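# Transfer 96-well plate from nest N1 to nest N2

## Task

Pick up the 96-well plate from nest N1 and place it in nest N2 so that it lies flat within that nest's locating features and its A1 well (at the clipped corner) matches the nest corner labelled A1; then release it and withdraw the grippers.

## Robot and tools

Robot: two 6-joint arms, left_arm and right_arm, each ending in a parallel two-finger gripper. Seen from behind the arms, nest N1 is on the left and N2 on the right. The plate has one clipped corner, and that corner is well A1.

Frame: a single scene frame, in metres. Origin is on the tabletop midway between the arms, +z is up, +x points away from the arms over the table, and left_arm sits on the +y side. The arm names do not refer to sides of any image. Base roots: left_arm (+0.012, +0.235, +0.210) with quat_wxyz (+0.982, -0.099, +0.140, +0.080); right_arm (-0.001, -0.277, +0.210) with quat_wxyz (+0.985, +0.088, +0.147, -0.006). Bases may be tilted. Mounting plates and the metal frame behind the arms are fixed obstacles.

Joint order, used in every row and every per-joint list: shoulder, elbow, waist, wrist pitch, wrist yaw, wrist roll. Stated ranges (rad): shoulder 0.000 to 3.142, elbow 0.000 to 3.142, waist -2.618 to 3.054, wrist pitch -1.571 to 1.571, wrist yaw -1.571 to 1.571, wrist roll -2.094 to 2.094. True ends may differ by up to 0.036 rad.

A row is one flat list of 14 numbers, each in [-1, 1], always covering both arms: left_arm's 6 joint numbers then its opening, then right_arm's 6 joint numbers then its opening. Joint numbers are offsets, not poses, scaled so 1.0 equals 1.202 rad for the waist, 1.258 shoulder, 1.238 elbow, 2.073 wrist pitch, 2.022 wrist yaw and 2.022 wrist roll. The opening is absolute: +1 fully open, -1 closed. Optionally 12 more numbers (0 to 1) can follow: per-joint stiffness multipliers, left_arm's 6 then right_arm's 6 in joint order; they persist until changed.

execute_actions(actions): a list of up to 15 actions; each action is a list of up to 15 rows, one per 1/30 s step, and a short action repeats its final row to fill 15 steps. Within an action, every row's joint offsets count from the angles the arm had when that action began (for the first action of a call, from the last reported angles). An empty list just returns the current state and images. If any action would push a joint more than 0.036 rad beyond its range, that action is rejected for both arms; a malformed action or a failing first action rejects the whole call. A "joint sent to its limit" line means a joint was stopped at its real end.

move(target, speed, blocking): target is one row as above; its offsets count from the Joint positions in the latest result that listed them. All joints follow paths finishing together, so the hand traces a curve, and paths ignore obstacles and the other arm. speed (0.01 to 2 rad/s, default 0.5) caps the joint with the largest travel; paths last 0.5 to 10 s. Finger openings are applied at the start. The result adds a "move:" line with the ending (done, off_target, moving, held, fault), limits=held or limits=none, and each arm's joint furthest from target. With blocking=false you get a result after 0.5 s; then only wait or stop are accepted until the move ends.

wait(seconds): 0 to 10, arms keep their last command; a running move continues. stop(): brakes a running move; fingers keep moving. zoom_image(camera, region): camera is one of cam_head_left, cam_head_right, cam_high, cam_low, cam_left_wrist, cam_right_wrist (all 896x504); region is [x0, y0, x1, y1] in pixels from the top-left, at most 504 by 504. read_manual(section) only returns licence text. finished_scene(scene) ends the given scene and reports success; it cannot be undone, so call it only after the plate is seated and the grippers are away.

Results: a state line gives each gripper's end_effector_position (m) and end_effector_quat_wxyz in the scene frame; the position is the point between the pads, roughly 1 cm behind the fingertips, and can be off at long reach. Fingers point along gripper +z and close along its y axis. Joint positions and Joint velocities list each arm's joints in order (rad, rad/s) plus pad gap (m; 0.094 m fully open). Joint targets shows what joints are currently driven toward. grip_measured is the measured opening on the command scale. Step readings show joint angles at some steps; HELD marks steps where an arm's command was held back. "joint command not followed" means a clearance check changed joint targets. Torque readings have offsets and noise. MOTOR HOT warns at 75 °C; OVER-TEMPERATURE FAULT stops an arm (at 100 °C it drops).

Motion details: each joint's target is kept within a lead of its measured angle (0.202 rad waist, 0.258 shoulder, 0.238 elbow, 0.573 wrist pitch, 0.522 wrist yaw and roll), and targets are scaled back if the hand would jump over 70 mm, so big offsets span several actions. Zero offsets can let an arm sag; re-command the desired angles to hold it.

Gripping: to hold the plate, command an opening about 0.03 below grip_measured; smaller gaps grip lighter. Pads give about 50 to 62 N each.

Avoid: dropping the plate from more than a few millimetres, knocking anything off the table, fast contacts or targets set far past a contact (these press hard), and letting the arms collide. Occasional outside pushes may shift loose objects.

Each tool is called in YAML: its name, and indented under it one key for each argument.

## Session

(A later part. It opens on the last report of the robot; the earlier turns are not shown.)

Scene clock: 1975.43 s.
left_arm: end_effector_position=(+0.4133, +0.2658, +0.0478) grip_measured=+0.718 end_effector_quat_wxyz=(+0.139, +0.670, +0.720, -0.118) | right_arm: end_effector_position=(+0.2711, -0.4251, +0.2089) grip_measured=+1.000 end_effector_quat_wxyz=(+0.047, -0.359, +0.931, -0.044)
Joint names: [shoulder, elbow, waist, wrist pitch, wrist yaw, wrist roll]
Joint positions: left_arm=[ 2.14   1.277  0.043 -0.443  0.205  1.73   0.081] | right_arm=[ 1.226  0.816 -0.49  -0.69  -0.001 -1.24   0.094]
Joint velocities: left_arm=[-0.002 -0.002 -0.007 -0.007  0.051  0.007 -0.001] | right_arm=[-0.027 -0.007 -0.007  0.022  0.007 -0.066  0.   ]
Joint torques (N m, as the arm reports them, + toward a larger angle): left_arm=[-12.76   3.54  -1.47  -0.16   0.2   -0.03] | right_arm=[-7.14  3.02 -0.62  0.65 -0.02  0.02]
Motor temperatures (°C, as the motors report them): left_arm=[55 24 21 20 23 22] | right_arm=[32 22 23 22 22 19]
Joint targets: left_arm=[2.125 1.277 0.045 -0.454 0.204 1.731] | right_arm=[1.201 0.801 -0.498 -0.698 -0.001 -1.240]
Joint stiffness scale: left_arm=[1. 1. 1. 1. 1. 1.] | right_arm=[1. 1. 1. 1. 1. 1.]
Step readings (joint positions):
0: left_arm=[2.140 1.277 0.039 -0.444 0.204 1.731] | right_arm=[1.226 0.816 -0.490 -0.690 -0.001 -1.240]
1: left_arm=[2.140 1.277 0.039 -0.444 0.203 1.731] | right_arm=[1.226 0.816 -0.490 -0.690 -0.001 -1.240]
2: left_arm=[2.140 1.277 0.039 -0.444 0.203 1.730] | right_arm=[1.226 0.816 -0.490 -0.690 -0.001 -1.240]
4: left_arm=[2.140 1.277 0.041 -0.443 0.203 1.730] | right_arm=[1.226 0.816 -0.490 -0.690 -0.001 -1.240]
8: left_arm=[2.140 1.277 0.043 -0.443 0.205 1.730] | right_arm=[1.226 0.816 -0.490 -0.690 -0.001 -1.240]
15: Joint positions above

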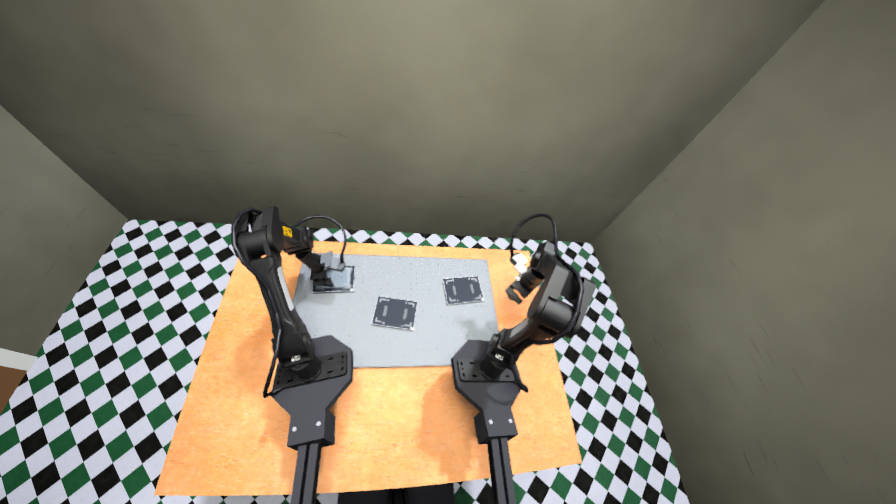

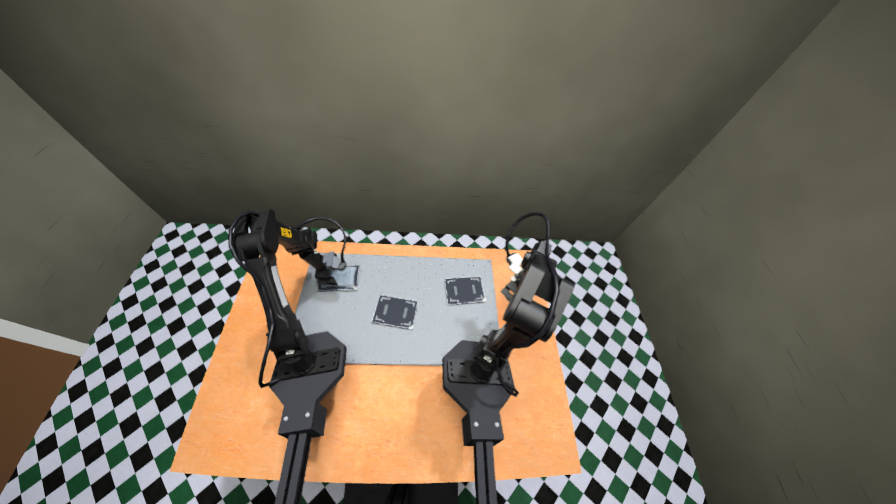

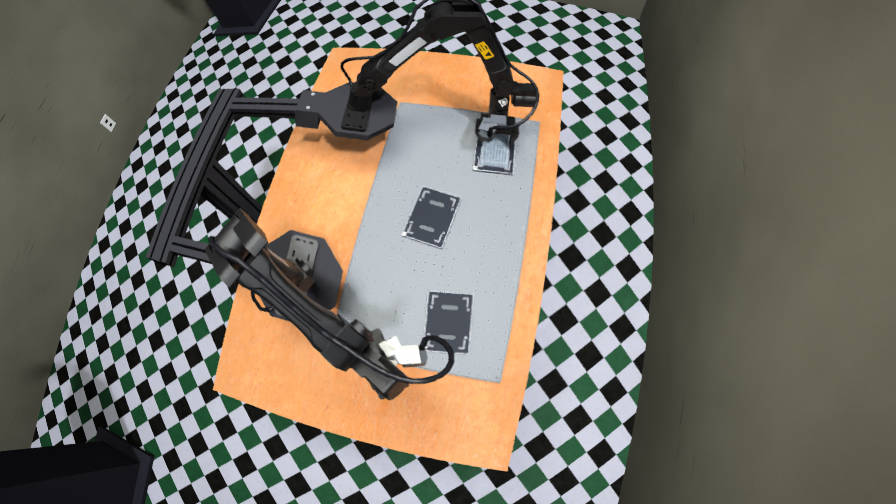

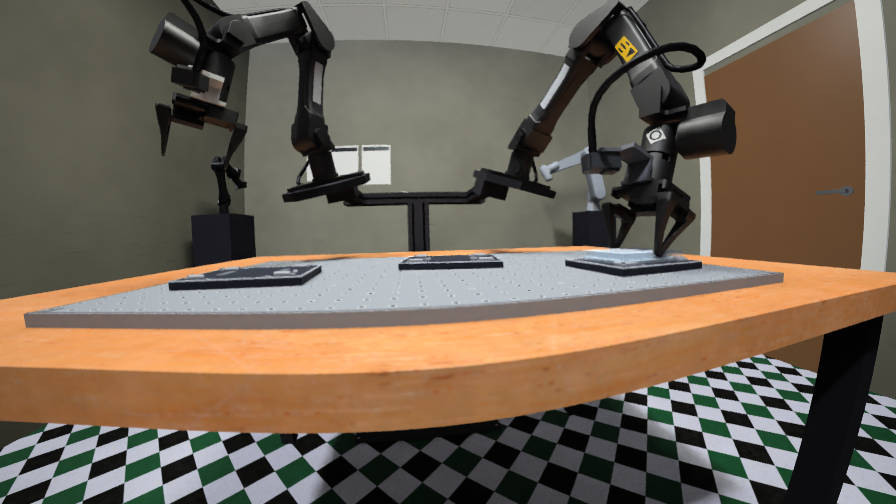

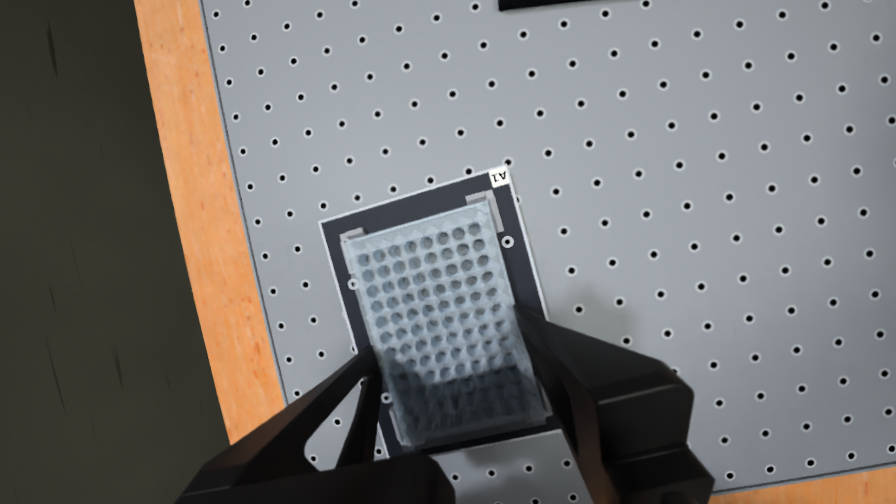

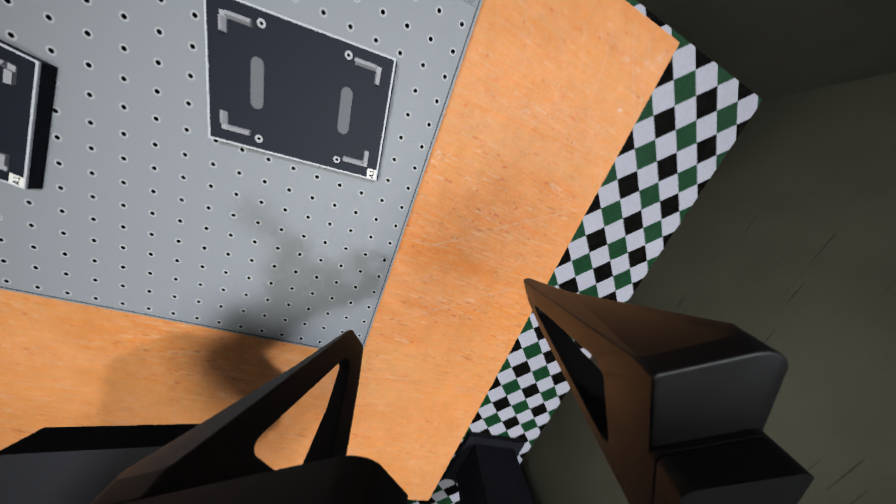

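execute_actions:
  actions:
    - [[-0.005,0,0,-0.008,0,0,0.69,-0.02,-0.012,-0.007,-0.004,0,0,1],[0.002,0,0,-0.010,0,0,0.69,-0.02,-0.012,-0.007,-0.004,0,0,1],[0.009,0,0,-0.012,0,0,0.69,-0.02,-0.012,-0.007,-0.004,0,0,1],[0.015,0,0,-0.014,0,0,0.69,-0.02,-0.012,-0.007,-0.004,0,0,1],[0.020,0,0,-0.015,0,0,0.69,-0.02,-0.012,-0.007,-0.004,0,0,1],[0.024,0,0,-0.016,0,0,0.69,-0.02,-0.012,-0.007,-0.004,0,0,1],[0.028,0,0,-0.016,0,0,0.69,-0.02,-0.012,-0.007,-0.004,0,0,1],[0.031,0,0,-0.016,0,0,0.69,-0.02,-0.012,-0.007,-0.004,0,0,1],[0.034,0,0,-0.016,0,0,0.69,-0.02,-0.012,-0.007,-0.004,0,0,1],[0.036,0,0,-0.016,0,0,0.69,-0.02,-0.012,-0.007,-0.004,0,0,1]]

zoom_image:
  camera: "cam_left_wrist"
  region: [300, 140, 580, 340]

Scene clock: 1990.53 s.
left_arm: end_effector_position=(+0.4124, +0.2653, +0.0469) grip_measured=+0.718 end_effector_quat_wxyz=(+0.138, +0.670, +0.720, -0.120) | right_arm: end_effector_position=(+0.2711, -0.4251, +0.2089) grip_measured=+1.000 end_effector_quat_wxyz=(+0.047, -0.359, +0.931, -0.044)
Joint names: [shoulder, elbow, waist, wrist pitch, wrist yaw, wrist roll]
Joint positions: left_arm=[ 2.143  1.277  0.043 -0.444  0.206  1.73   0.081] | right_arm=[ 1.226  0.816 -0.49  -0.69  -0.001 -1.24   0.094]
Joint velocities: left_arm=[ 0.007  0.002  0.007 -0.037 -0.007 -0.051 -0.   ] | right_arm=[ 0.022 -0.012  0.007  0.007  0.037 -0.037  0.   ]
Joint torques (N m, as the arm reports them, + toward a larger angle): left_arm=[-7.98  3.54 -1.64 -0.37  0.2  -0.04] | right_arm=[-7.17  3.04 -0.61  0.64 -0.02  0.03]
Motor temperatures (°C, as the motors report them): left_arm=[55 24 21 20 23 22] | right_arm=[32 22 23 22 22 19]
Joint targets: left_arm=[2.185 1.277 0.043 -0.477 0.205 1.730] | right_arm=[1.201 0.801 -0.498 -0.698 -0.001 -1.240]
Joint stiffness scale: left_arm=[1. 1. 1. 1. 1. 1.] | right_arm=[1. 1. 1. 1. 1. 1.]
Step readings (joint positions):
0: left_arm=[2.140 1.277 0.043 -0.443 0.205 1.730] | right_arm=[1.226 0.816 -0.490 -0.690 -0.001 -1.240]
1: left_arm=[2.140 1.277 0.043 -0.443 0.205 1.730] | right_arm=[1.226 0.816 -0.490 -0.690 -0.001 -1.240]
2: left_arm=[2.140 1.277 0.043 -0.443 0.205 1.730] | right_arm=[1.226 0.816 -0.490 -0.690 -0.001 -1.240]
4: left_arm=[2.140 1.277 0.043 -0.444 0.205 1.730] | right_arm=[1.226 0.816 -0.490 -0.690 -0.001 -1.240]
8: left_arm=[2.142 1.277 0.043 -0.444 0.205 1.730] | right_arm=[1.226 0.816 -0.490 -0.690 -0.001 -1.240]
15: Joint positions above

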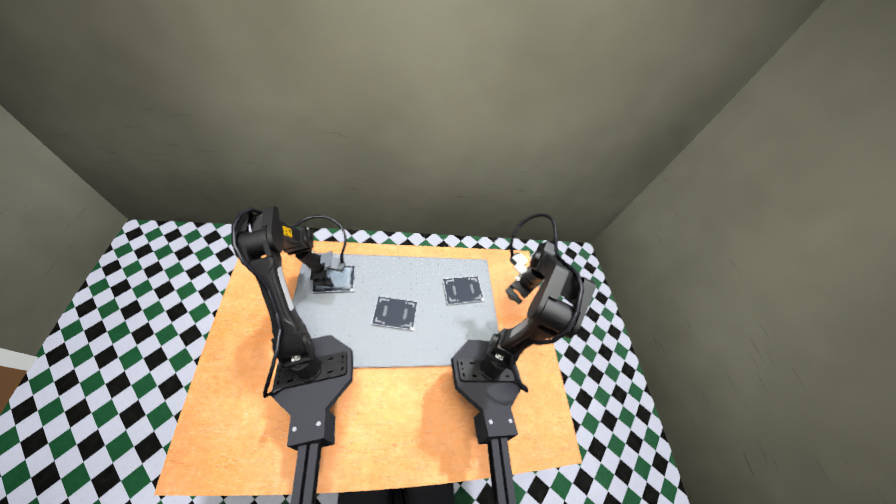

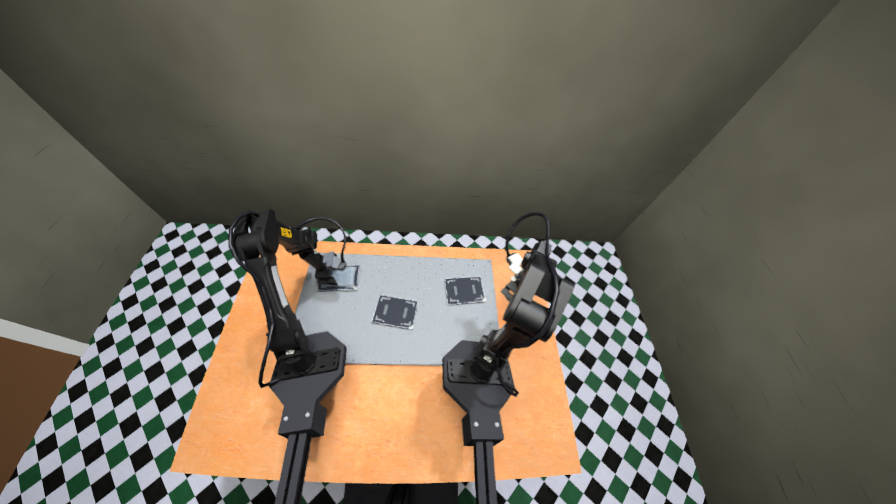

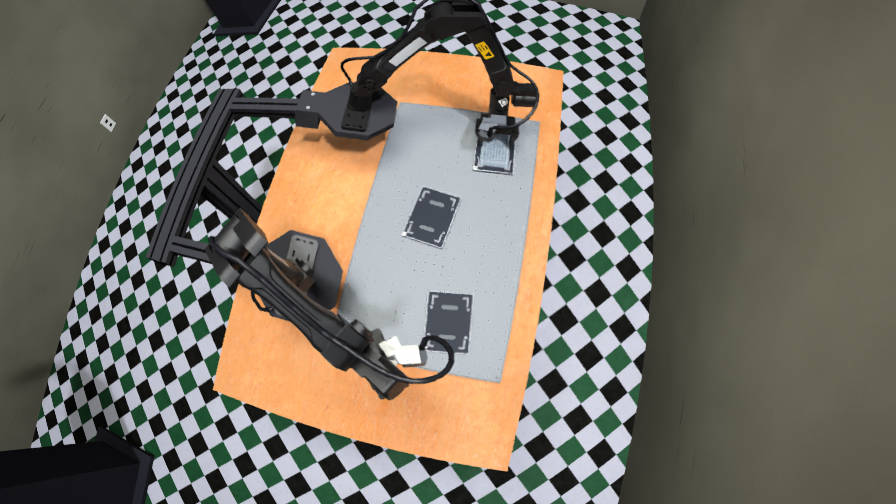

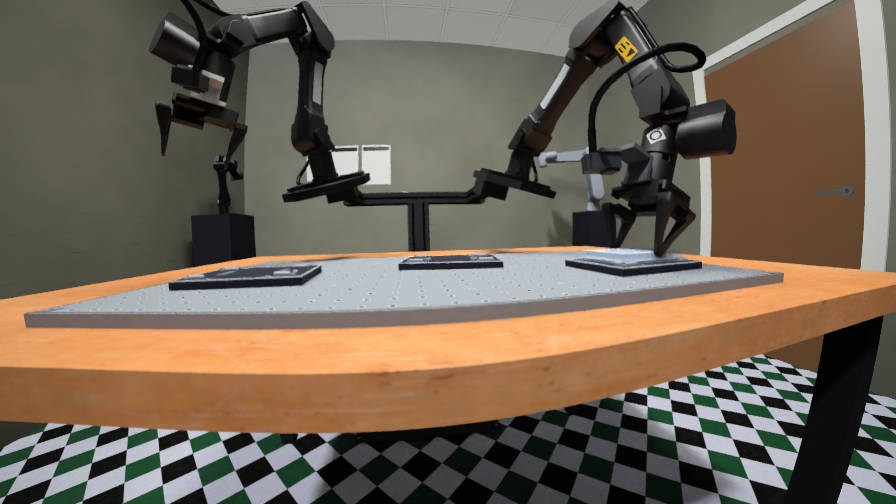

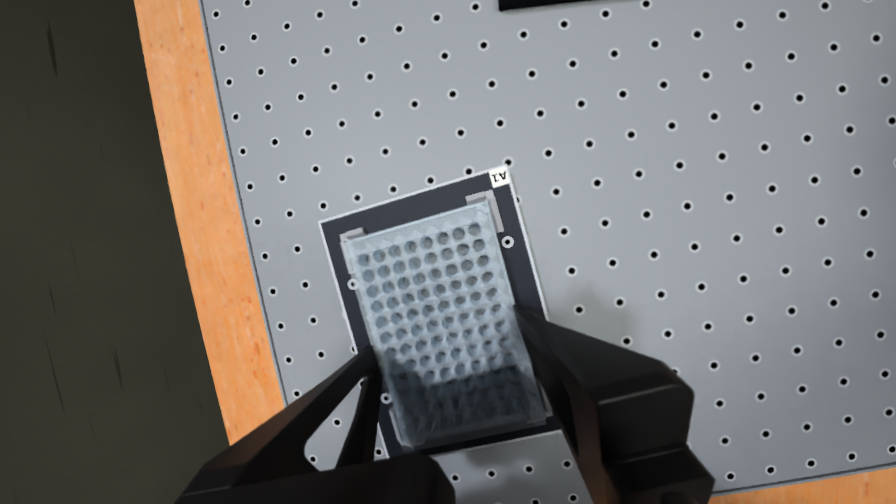

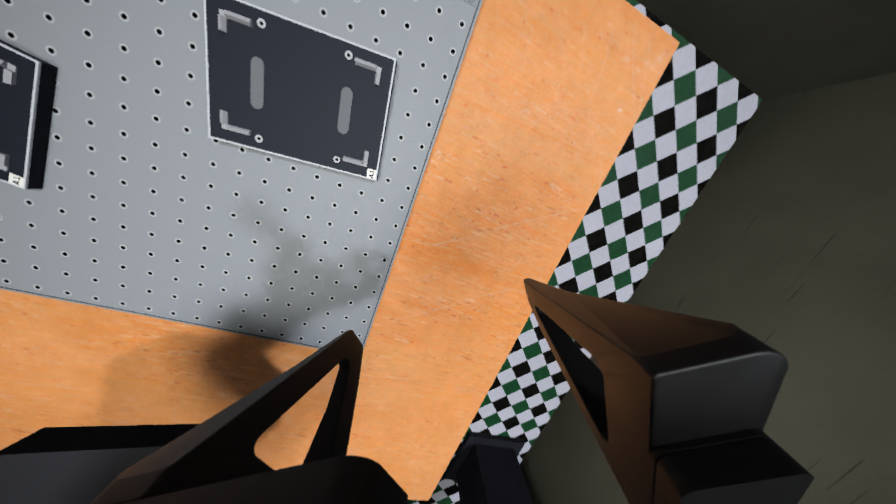

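Region (300, 140, 580, 340) of cam_left_wrist's 896x504 image, scaled by 1.800, with more detail than that image has; it fills the top 360 rows of this view, and the rest is white.

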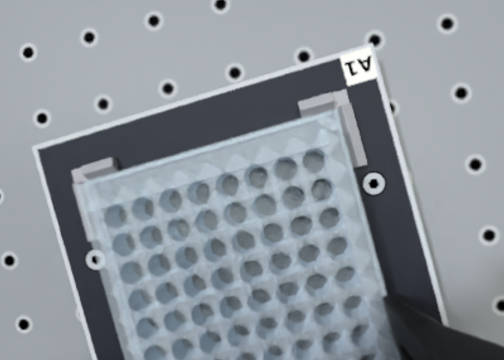

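execute_actions:
  actions:
    - [[0.025,0,0,-0.012,0,0,0.69,-0.02,-0.012,-0.007,-0.004,0,0,1],[0.015,0,0,-0.009,0,0,0.69,-0.02,-0.012,-0.007,-0.004,0,0,1],[0.005,0,0,-0.006,0,0,0.69,-0.02,-0.012,-0.007,-0.004,0,0,1],[-0.004,0,0,-0.004,0,0,0.69,-0.02,-0.012,-0.007,-0.004,0,0,1],[-0.010,0,0,-0.004,0,0,0.69,-0.02,-0.012,-0.007,-0.004,0,0,1],[-0.010,0,0,-0.004,0,0,0.71,-0.02,-0.012,-0.007,-0.004,0,0,1],[-0.010,0,0,-0.004,0,0,0.73,-0.02,-0.012,-0.007,-0.004,0,0,1],[-0.010,0,0,-0.004,0,0,0.76,-0.02,-0.012,-0.007,-0.004,0,0,1],[-0.010,0,0,-0.004,0,0,0.80,-0.02,-0.012,-0.007,-0.004,0,0,1],[-0.010,0,0,-0.004,0,0,0.85,-0.02,-0.012,-0.007,-0.004,0,0,1],[-0.010,0,0,-0.004,0,0,0.92,-0.02,-0.012,-0.007,-0.004,0,0,1],[-0.010,0,0,-0.004,0,0,1,-0.02,-0.012,-0.007,-0.004,0,0,1]]

zoom_image:
  camera: "cam_left_wrist"
  region: [300, 140, 580, 340]

Scene clock: 2004.10 s.
left_arm: end_effector_position=(+0.4129, +0.2656, +0.0475) grip_measured=+1.000 end_effector_quat_wxyz=(+0.139, +0.670, +0.720, -0.119) | right_arm: end_effector_position=(+0.2711, -0.4251, +0.2089) grip_measured=+1.000 end_effector_quat_wxyz=(+0.047, -0.359, +0.931, -0.044)
Joint names: [shoulder, elbow, waist, wrist pitch, wrist yaw, wrist roll]
Joint positions: left_arm=[ 2.141  1.277  0.043 -0.444  0.205  1.73   0.094] | right_arm=[ 1.226  0.816 -0.49  -0.69  -0.001 -1.24   0.094]
Joint velocities: left_arm=[ 0.012  0.007 -0.017  0.051  0.037 -0.022  0.   ] | right_arm=[ 0.002 -0.002 -0.017 -0.007  0.037  0.095  0.   ]
Joint torques (N m, as the arm reports them, + toward a larger angle): left_arm=[-12.44   3.58  -1.64  -0.15   0.22  -0.04] | right_arm=[-7.16  3.02 -0.6   0.63  0.    0.02]
Motor temperatures (°C, as the motors report them): left_arm=[51 24 21 20 23 22] | right_arm=[32 22 23 22 22 19]
Joint targets: left_arm=[2.130 1.277 0.043 -0.452 0.205 1.730] | right_arm=[1.201 0.801 -0.498 -0.698 -0.001 -1.240]
Joint stiffness scale: left_arm=[1. 1. 1. 1. 1. 1.] | right_arm=[1. 1. 1. 1. 1. 1.]
Step readings (joint positions):
0: left_arm=[2.143 1.277 0.043 -0.444 0.206 1.730] | right_arm=[1.226 0.816 -0.490 -0.690 -0.001 -1.240]
1: left_arm=[2.143 1.277 0.043 -0.444 0.206 1.730] | right_arm=[1.226 0.816 -0.490 -0.690 -0.001 -1.240]
2: left_arm=[2.143 1.277 0.043 -0.444 0.206 1.730] | right_arm=[1.226 0.816 -0.490 -0.690 -0.001 -1.240]
4: left_arm=[2.142 1.277 0.043 -0.444 0.206 1.730] | right_arm=[1.226 0.816 -0.490 -0.690 -0.001 -1.240]
8: left_arm=[2.141 1.277 0.043 -0.444 0.206 1.730] | right_arm=[1.226 0.816 -0.490 -0.690 -0.001 -1.240]
15: Joint positions above

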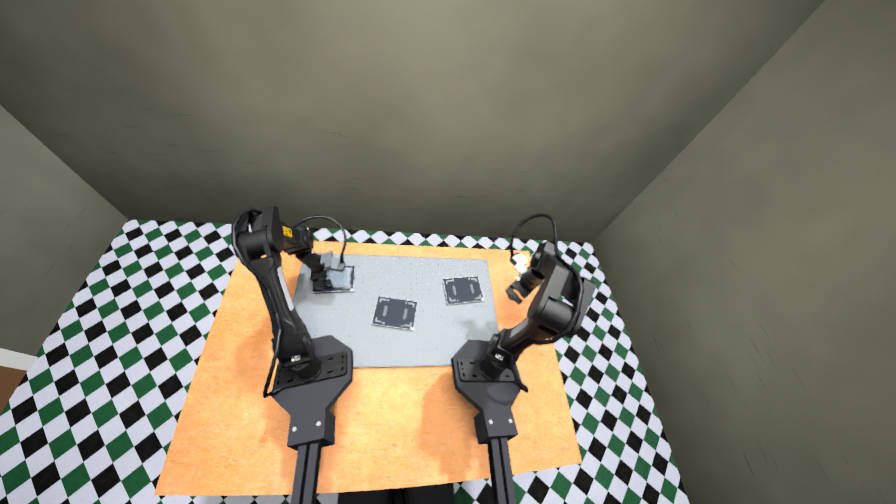

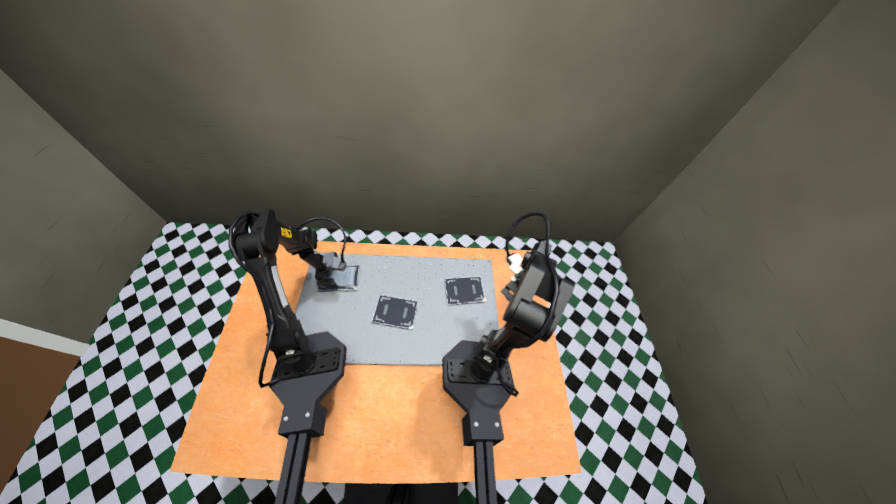

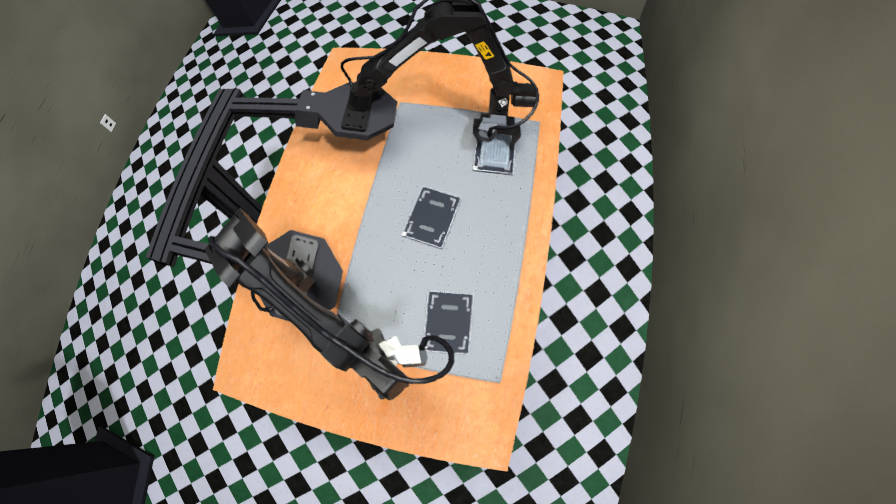

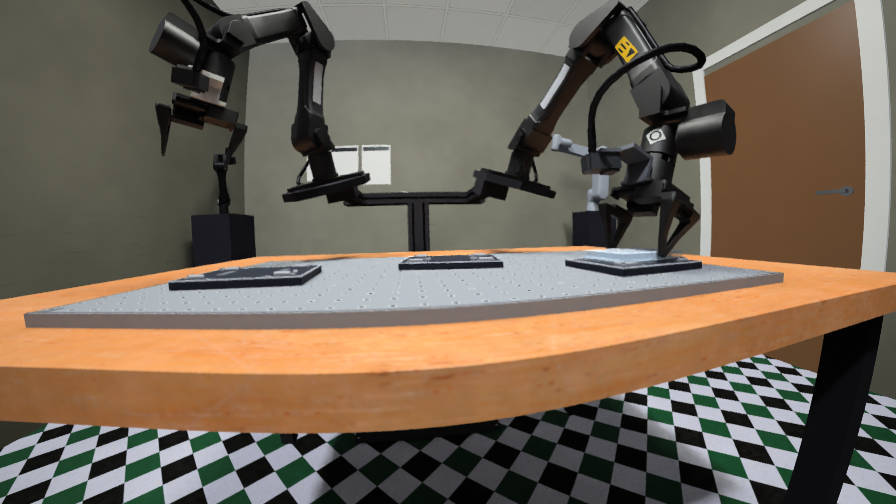

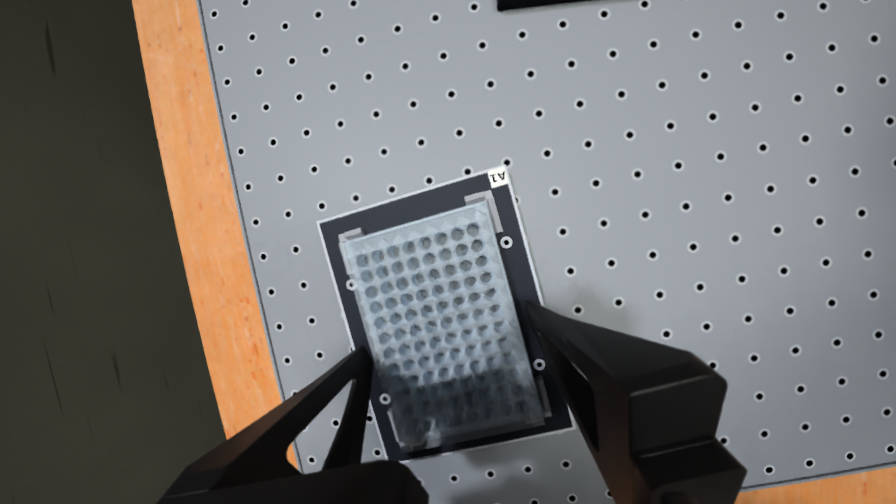

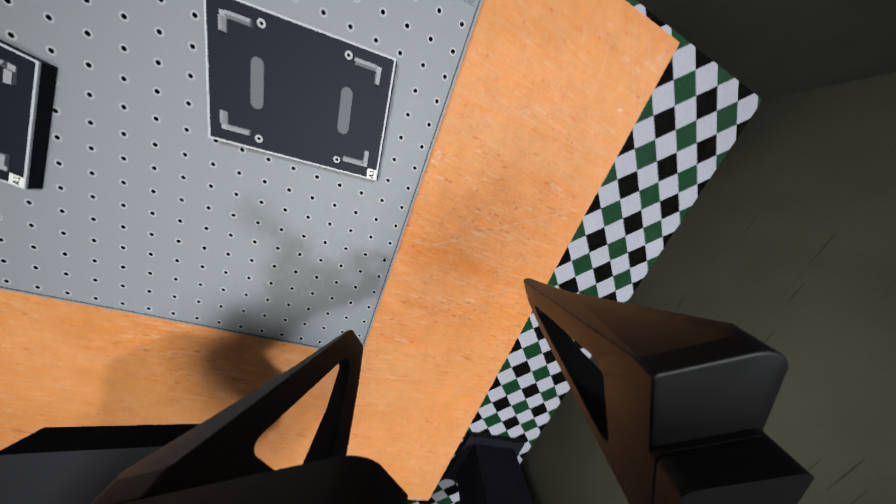

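Region (300, 140, 580, 340) of cam_left_wrist's 896x504 image, scaled by 1.800, with more detail than that image has; it fills the top 360 rows of this view, and the rest is white.

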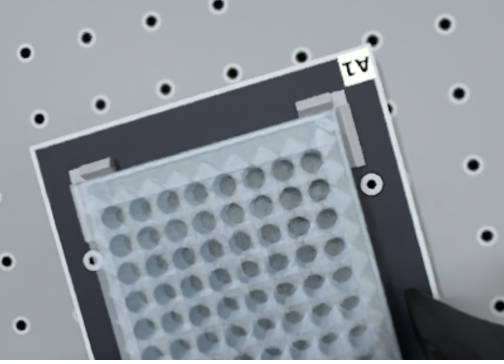

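move:
  target: [-0.075,0,0,-0.047,0,0,1,-0.02,-0.012,-0.007,-0.004,0,0,1]
  speed: 0.15

zoom_image:
  camera: "cam_left_wrist"
  region: [280, 100, 620, 440]

zoom_image:
  camera: "cam_low"
  region: [550, 220, 720, 290]

Scene clock: 2013.87 s.
left_arm: end_effector_position=(+0.4125, +0.2697, +0.0729) grip_measured=+1.000 end_effector_quat_wxyz=(+0.137, +0.670, +0.720, -0.120) | right_arm: end_effector_position=(+0.2711, -0.4251, +0.2089) grip_measured=+1.000 end_effector_quat_wxyz=(+0.047, -0.359, +0.931, -0.044)
Joint names: [shoulder, elbow, waist, wrist pitch, wrist yaw, wrist roll]
Joint positions: left_arm=[ 2.068  1.277  0.043 -0.52   0.205  1.73   0.094] | right_arm=[ 1.226  0.816 -0.49  -0.69  -0.001 -1.24   0.094]
Joint velocities: left_arm=[-0.012  0.002  0.017  0.007  0.066 -0.051  0.   ] | right_arm=[-0.017 -0.007 -0.002 -0.022  0.007  0.022  0.   ]
Joint torques (N m, as the arm reports them, + toward a larger angle): left_arm=[-13.18   3.83  -1.6   -0.26   0.2   -0.04] | right_arm=[-7.15  3.   -0.59  0.64 -0.02  0.02]
Motor temperatures (°C, as the motors report them): left_arm=[53 24 21 20 23 22] | right_arm=[32 22 23 22 22 19]
Joint targets: left_arm=[2.047 1.277 0.043 -0.541 0.205 1.730] | right_arm=[1.201 0.801 -0.498 -0.698 -0.001 -1.240]
Joint stiffness scale: left_arm=[1. 1. 1. 1. 1. 1.] | right_arm=[1. 1. 1. 1. 1. 1.]
move: off_target (left_arm, right_arm); limits=none; left_arm: farthest joint: the shoulder, 0.022 radians from its target (0.094 radians at the start); right_arm: farthest joint: the shoulder, 0.025 radians from its target (0.025 radians at the start)

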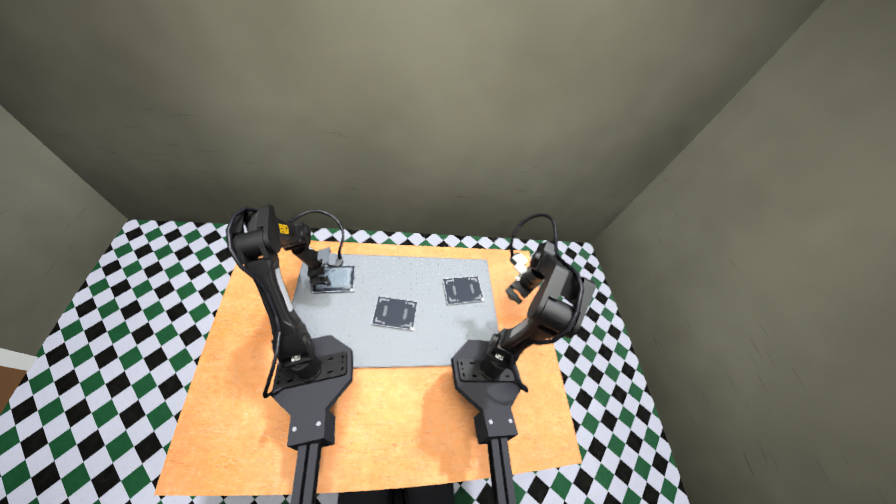

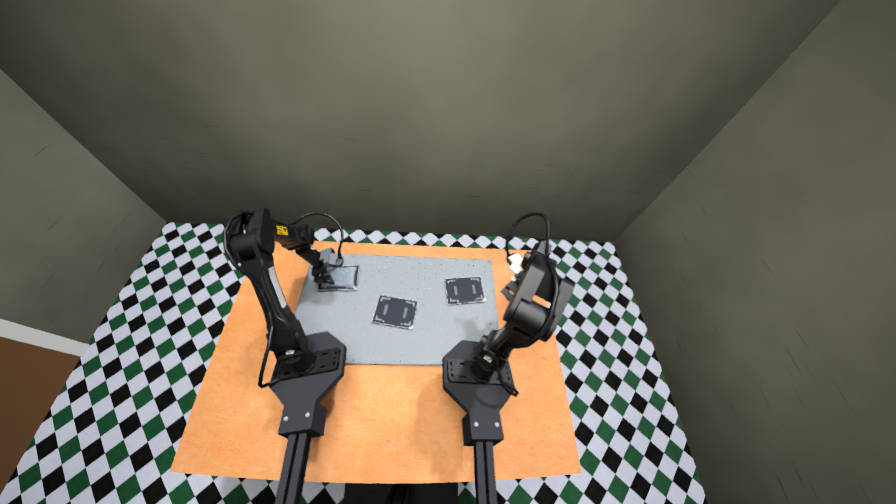

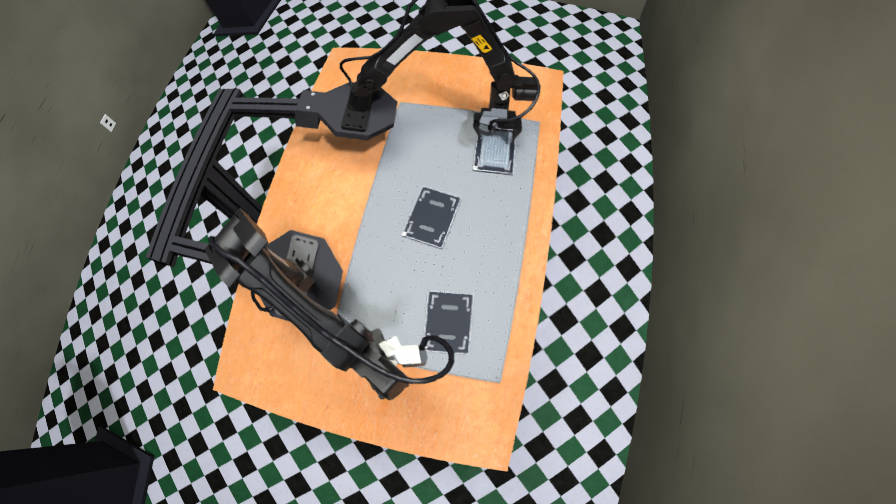

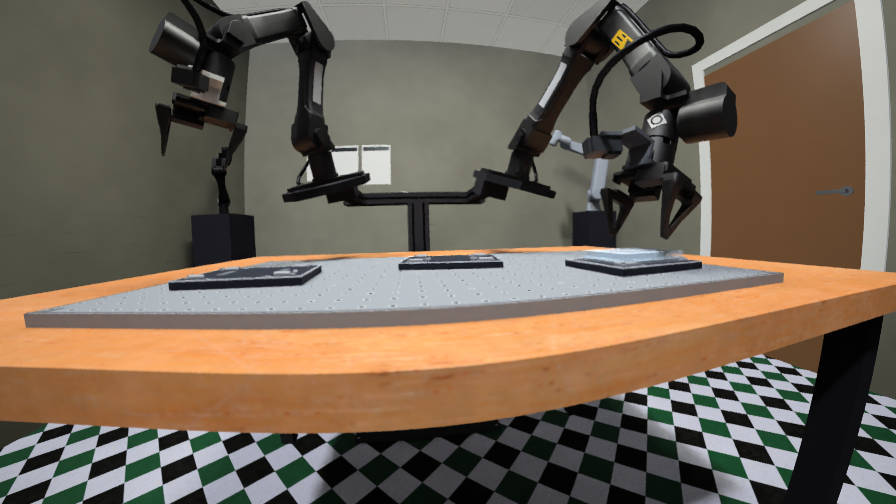

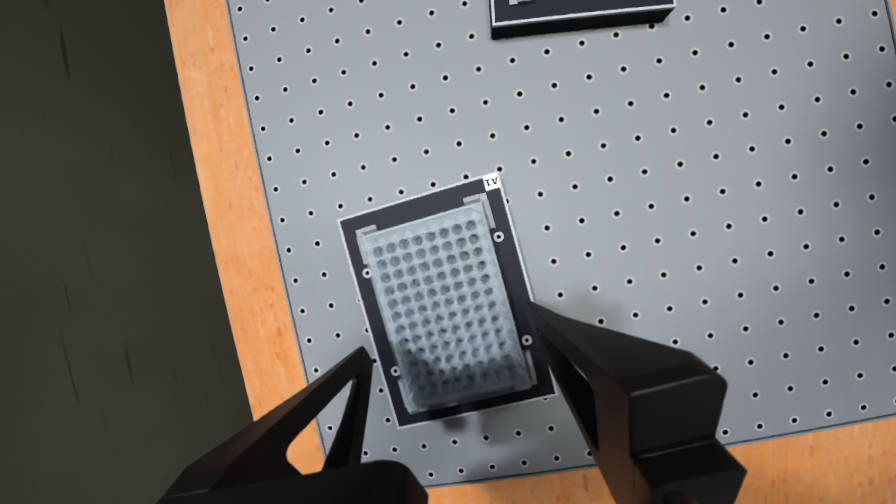

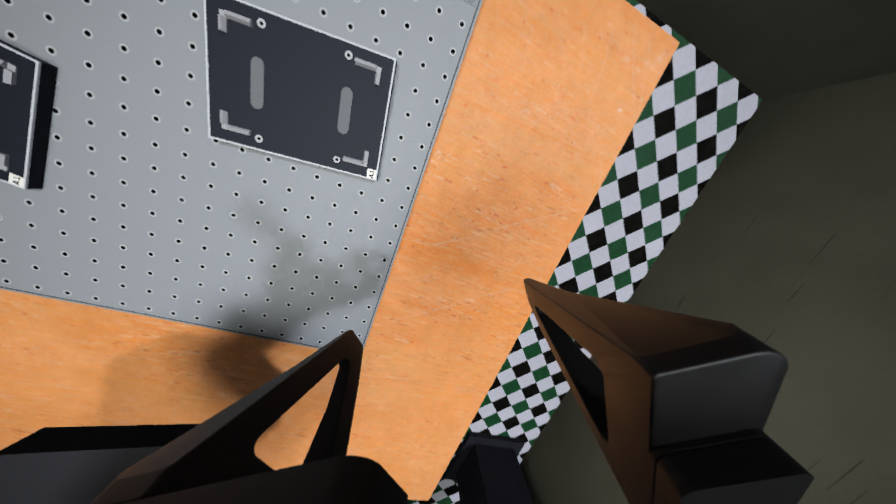

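Region (280, 100, 620, 440) of cam_left_wrist's 896x504 image, scaled by 1.482, with more detail than that image has.

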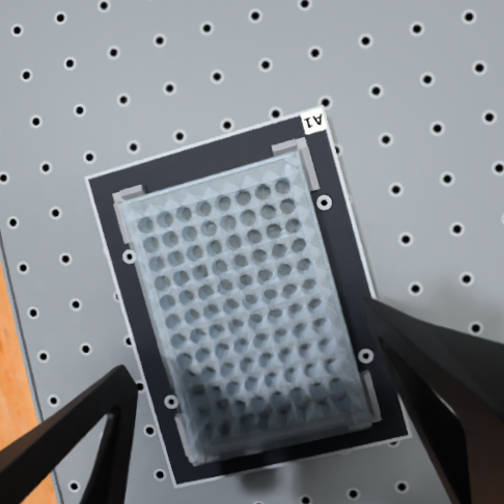

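Region (550, 220, 720, 290) of cam_low's 896x504 image, scaled by 2.965, with more detail than that image has; it fills the top 208 rows of this view, and the rest is white.

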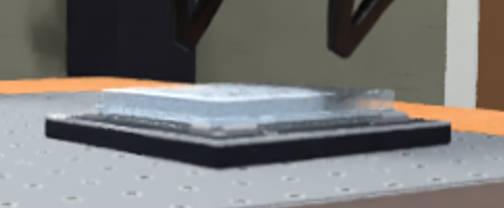

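move:
  target: [-0.65,-0.345,0.3,-0.087,0,-0.3,1,-0.02,-0.012,-0.007,-0.004,0,0,1]
  speed: 0.6

zoom_image:
  camera: "cam_high"
  region: [430, 90, 590, 210]

Scene clock: 2022.07 s.
left_arm: end_effector_position=(+0.3035, +0.3788, +0.2160) grip_measured=+1.000 end_effector_quat_wxyz=(+0.140, +0.282, +0.949, -0.030) | right_arm: end_effector_position=(+0.2711, -0.4251, +0.2089) grip_measured=+1.000 end_effector_quat_wxyz=(+0.047, -0.359, +0.931, -0.044)
Joint names: [shoulder, elbow, waist, wrist pitch, wrist yaw, wrist roll]
Joint positions: left_arm=[ 1.27   0.863  0.394 -0.684  0.204  1.13   0.094] | right_arm=[ 1.226  0.816 -0.49  -0.69  -0.001 -1.24   0.094]
Joint velocities: left_arm=[ 0.007  0.012  0.002 -0.066 -0.037 -0.037  0.   ] | right_arm=[ 0.002 -0.032 -0.017  0.037  0.037 -0.007  0.   ]
Joint torques (N m, as the arm reports them, + toward a larger angle): left_arm=[-7.9   4.25  0.59  0.11  0.15 -0.08] | right_arm=[-7.15  3.   -0.62  0.64 -0.02  0.02]
Motor temperatures (°C, as the motors report them): left_arm=[53 24 21 20 23 22] | right_arm=[32 22 23 22 22 19]
Joint targets: left_arm=[1.251 0.850 0.404 -0.700 0.205 1.123] | right_arm=[1.201 0.801 -0.498 -0.698 -0.001 -1.240]
Joint stiffness scale: left_arm=[1. 1. 1. 1. 1. 1.] | right_arm=[1. 1. 1. 1. 1. 1.]
move: off_target (right_arm); limits=none; left_arm: farthest joint: the shoulder, 0.020 radians from its target (0.818 radians at the start); right_arm: farthest joint: the shoulder, 0.025 radians from its target (0.025 radians at the start)

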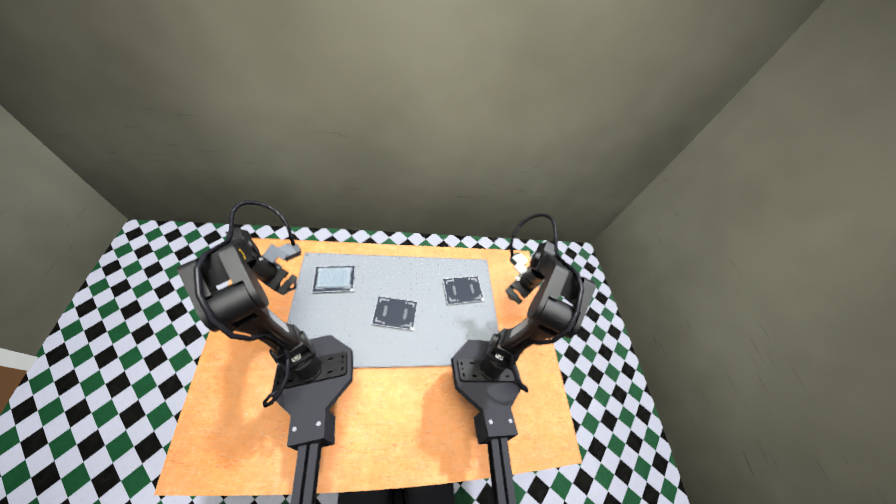

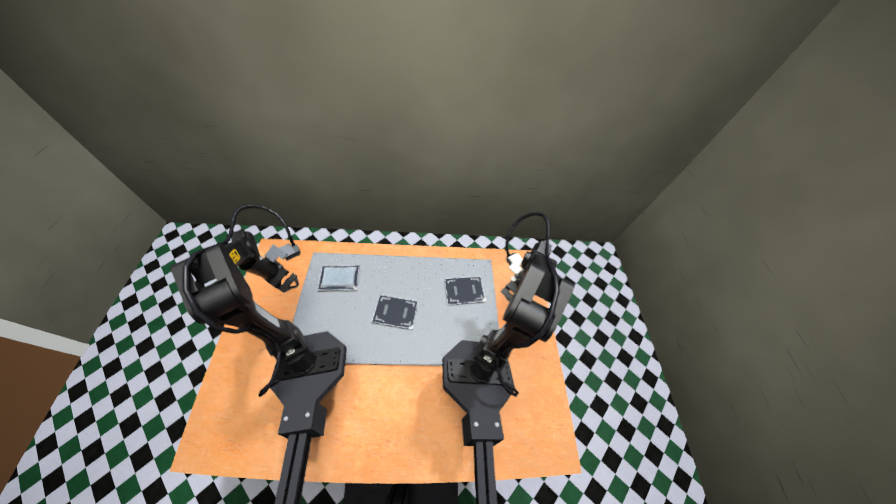

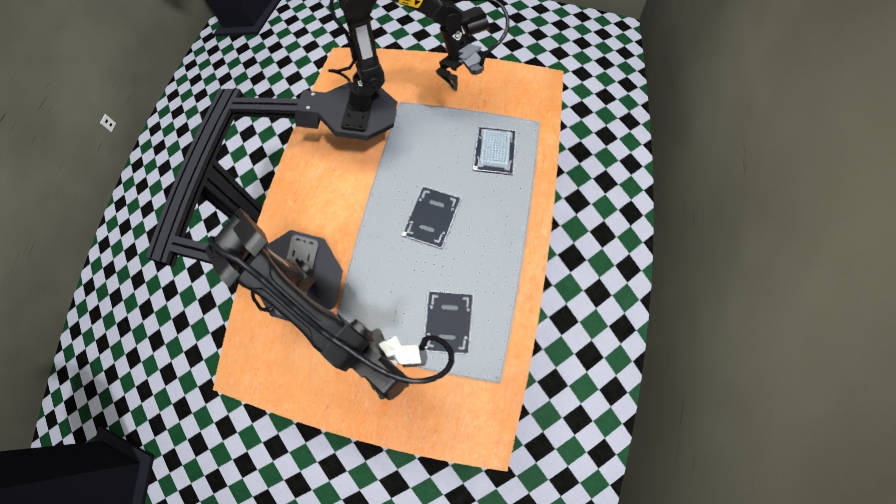

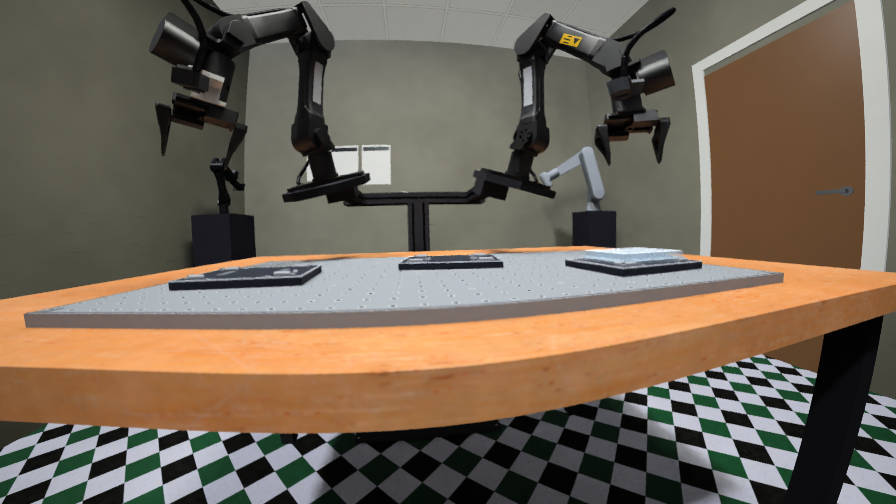

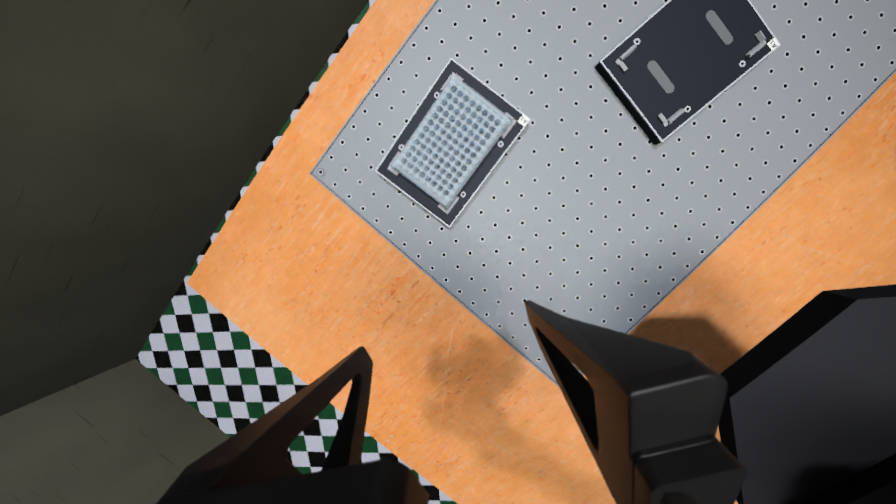

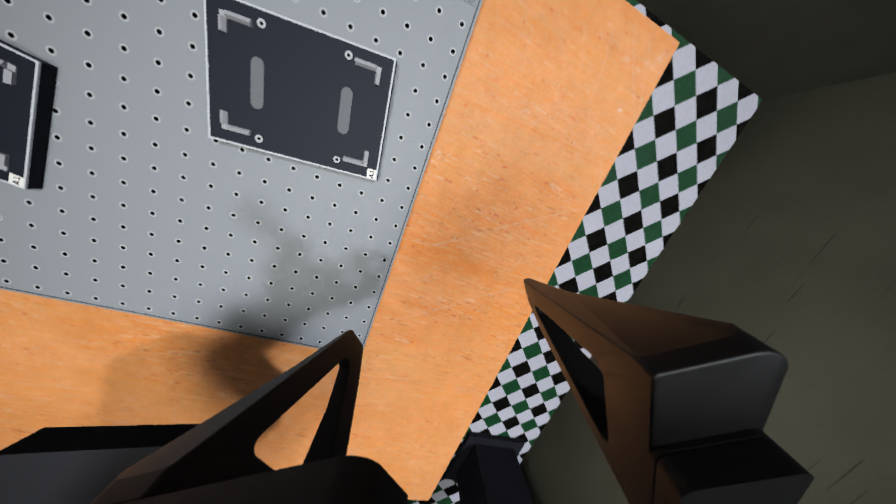

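Region (430, 90, 590, 210) of cam_high's 896x504 image, scaled by 3.150, with more detail than that image has; it fills the top 378 rows of this view, and the rest is white.

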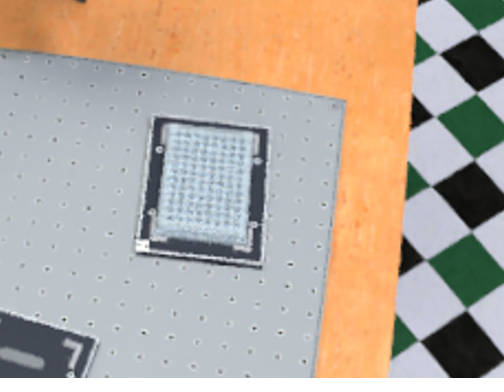

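zoom_image:
  camera: "cam_left_wrist"
  region: [370, 0, 800, 240]

zoom_image:
  camera: "cam_low"
  region: [560, 235, 710, 285]

Region (370, 0, 800, 240) of cam_left_wrist's 896x504 image, scaled by 1.172, with more detail than that image has; it fills the top 281 rows of this view, and the rest is white.

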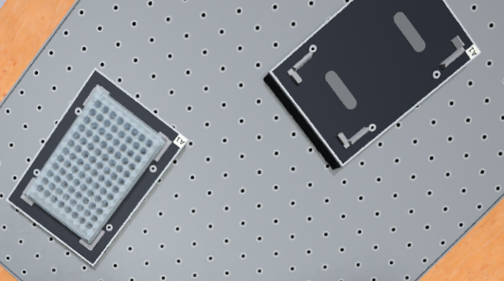

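Region (560, 235, 710, 285) of cam_low's 896x504 image, scaled by 3.360, with more detail than that image has.

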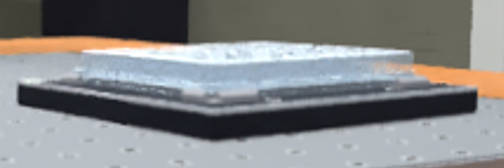

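finished_scene:
  scene: 2

The scene is finished: the task was done.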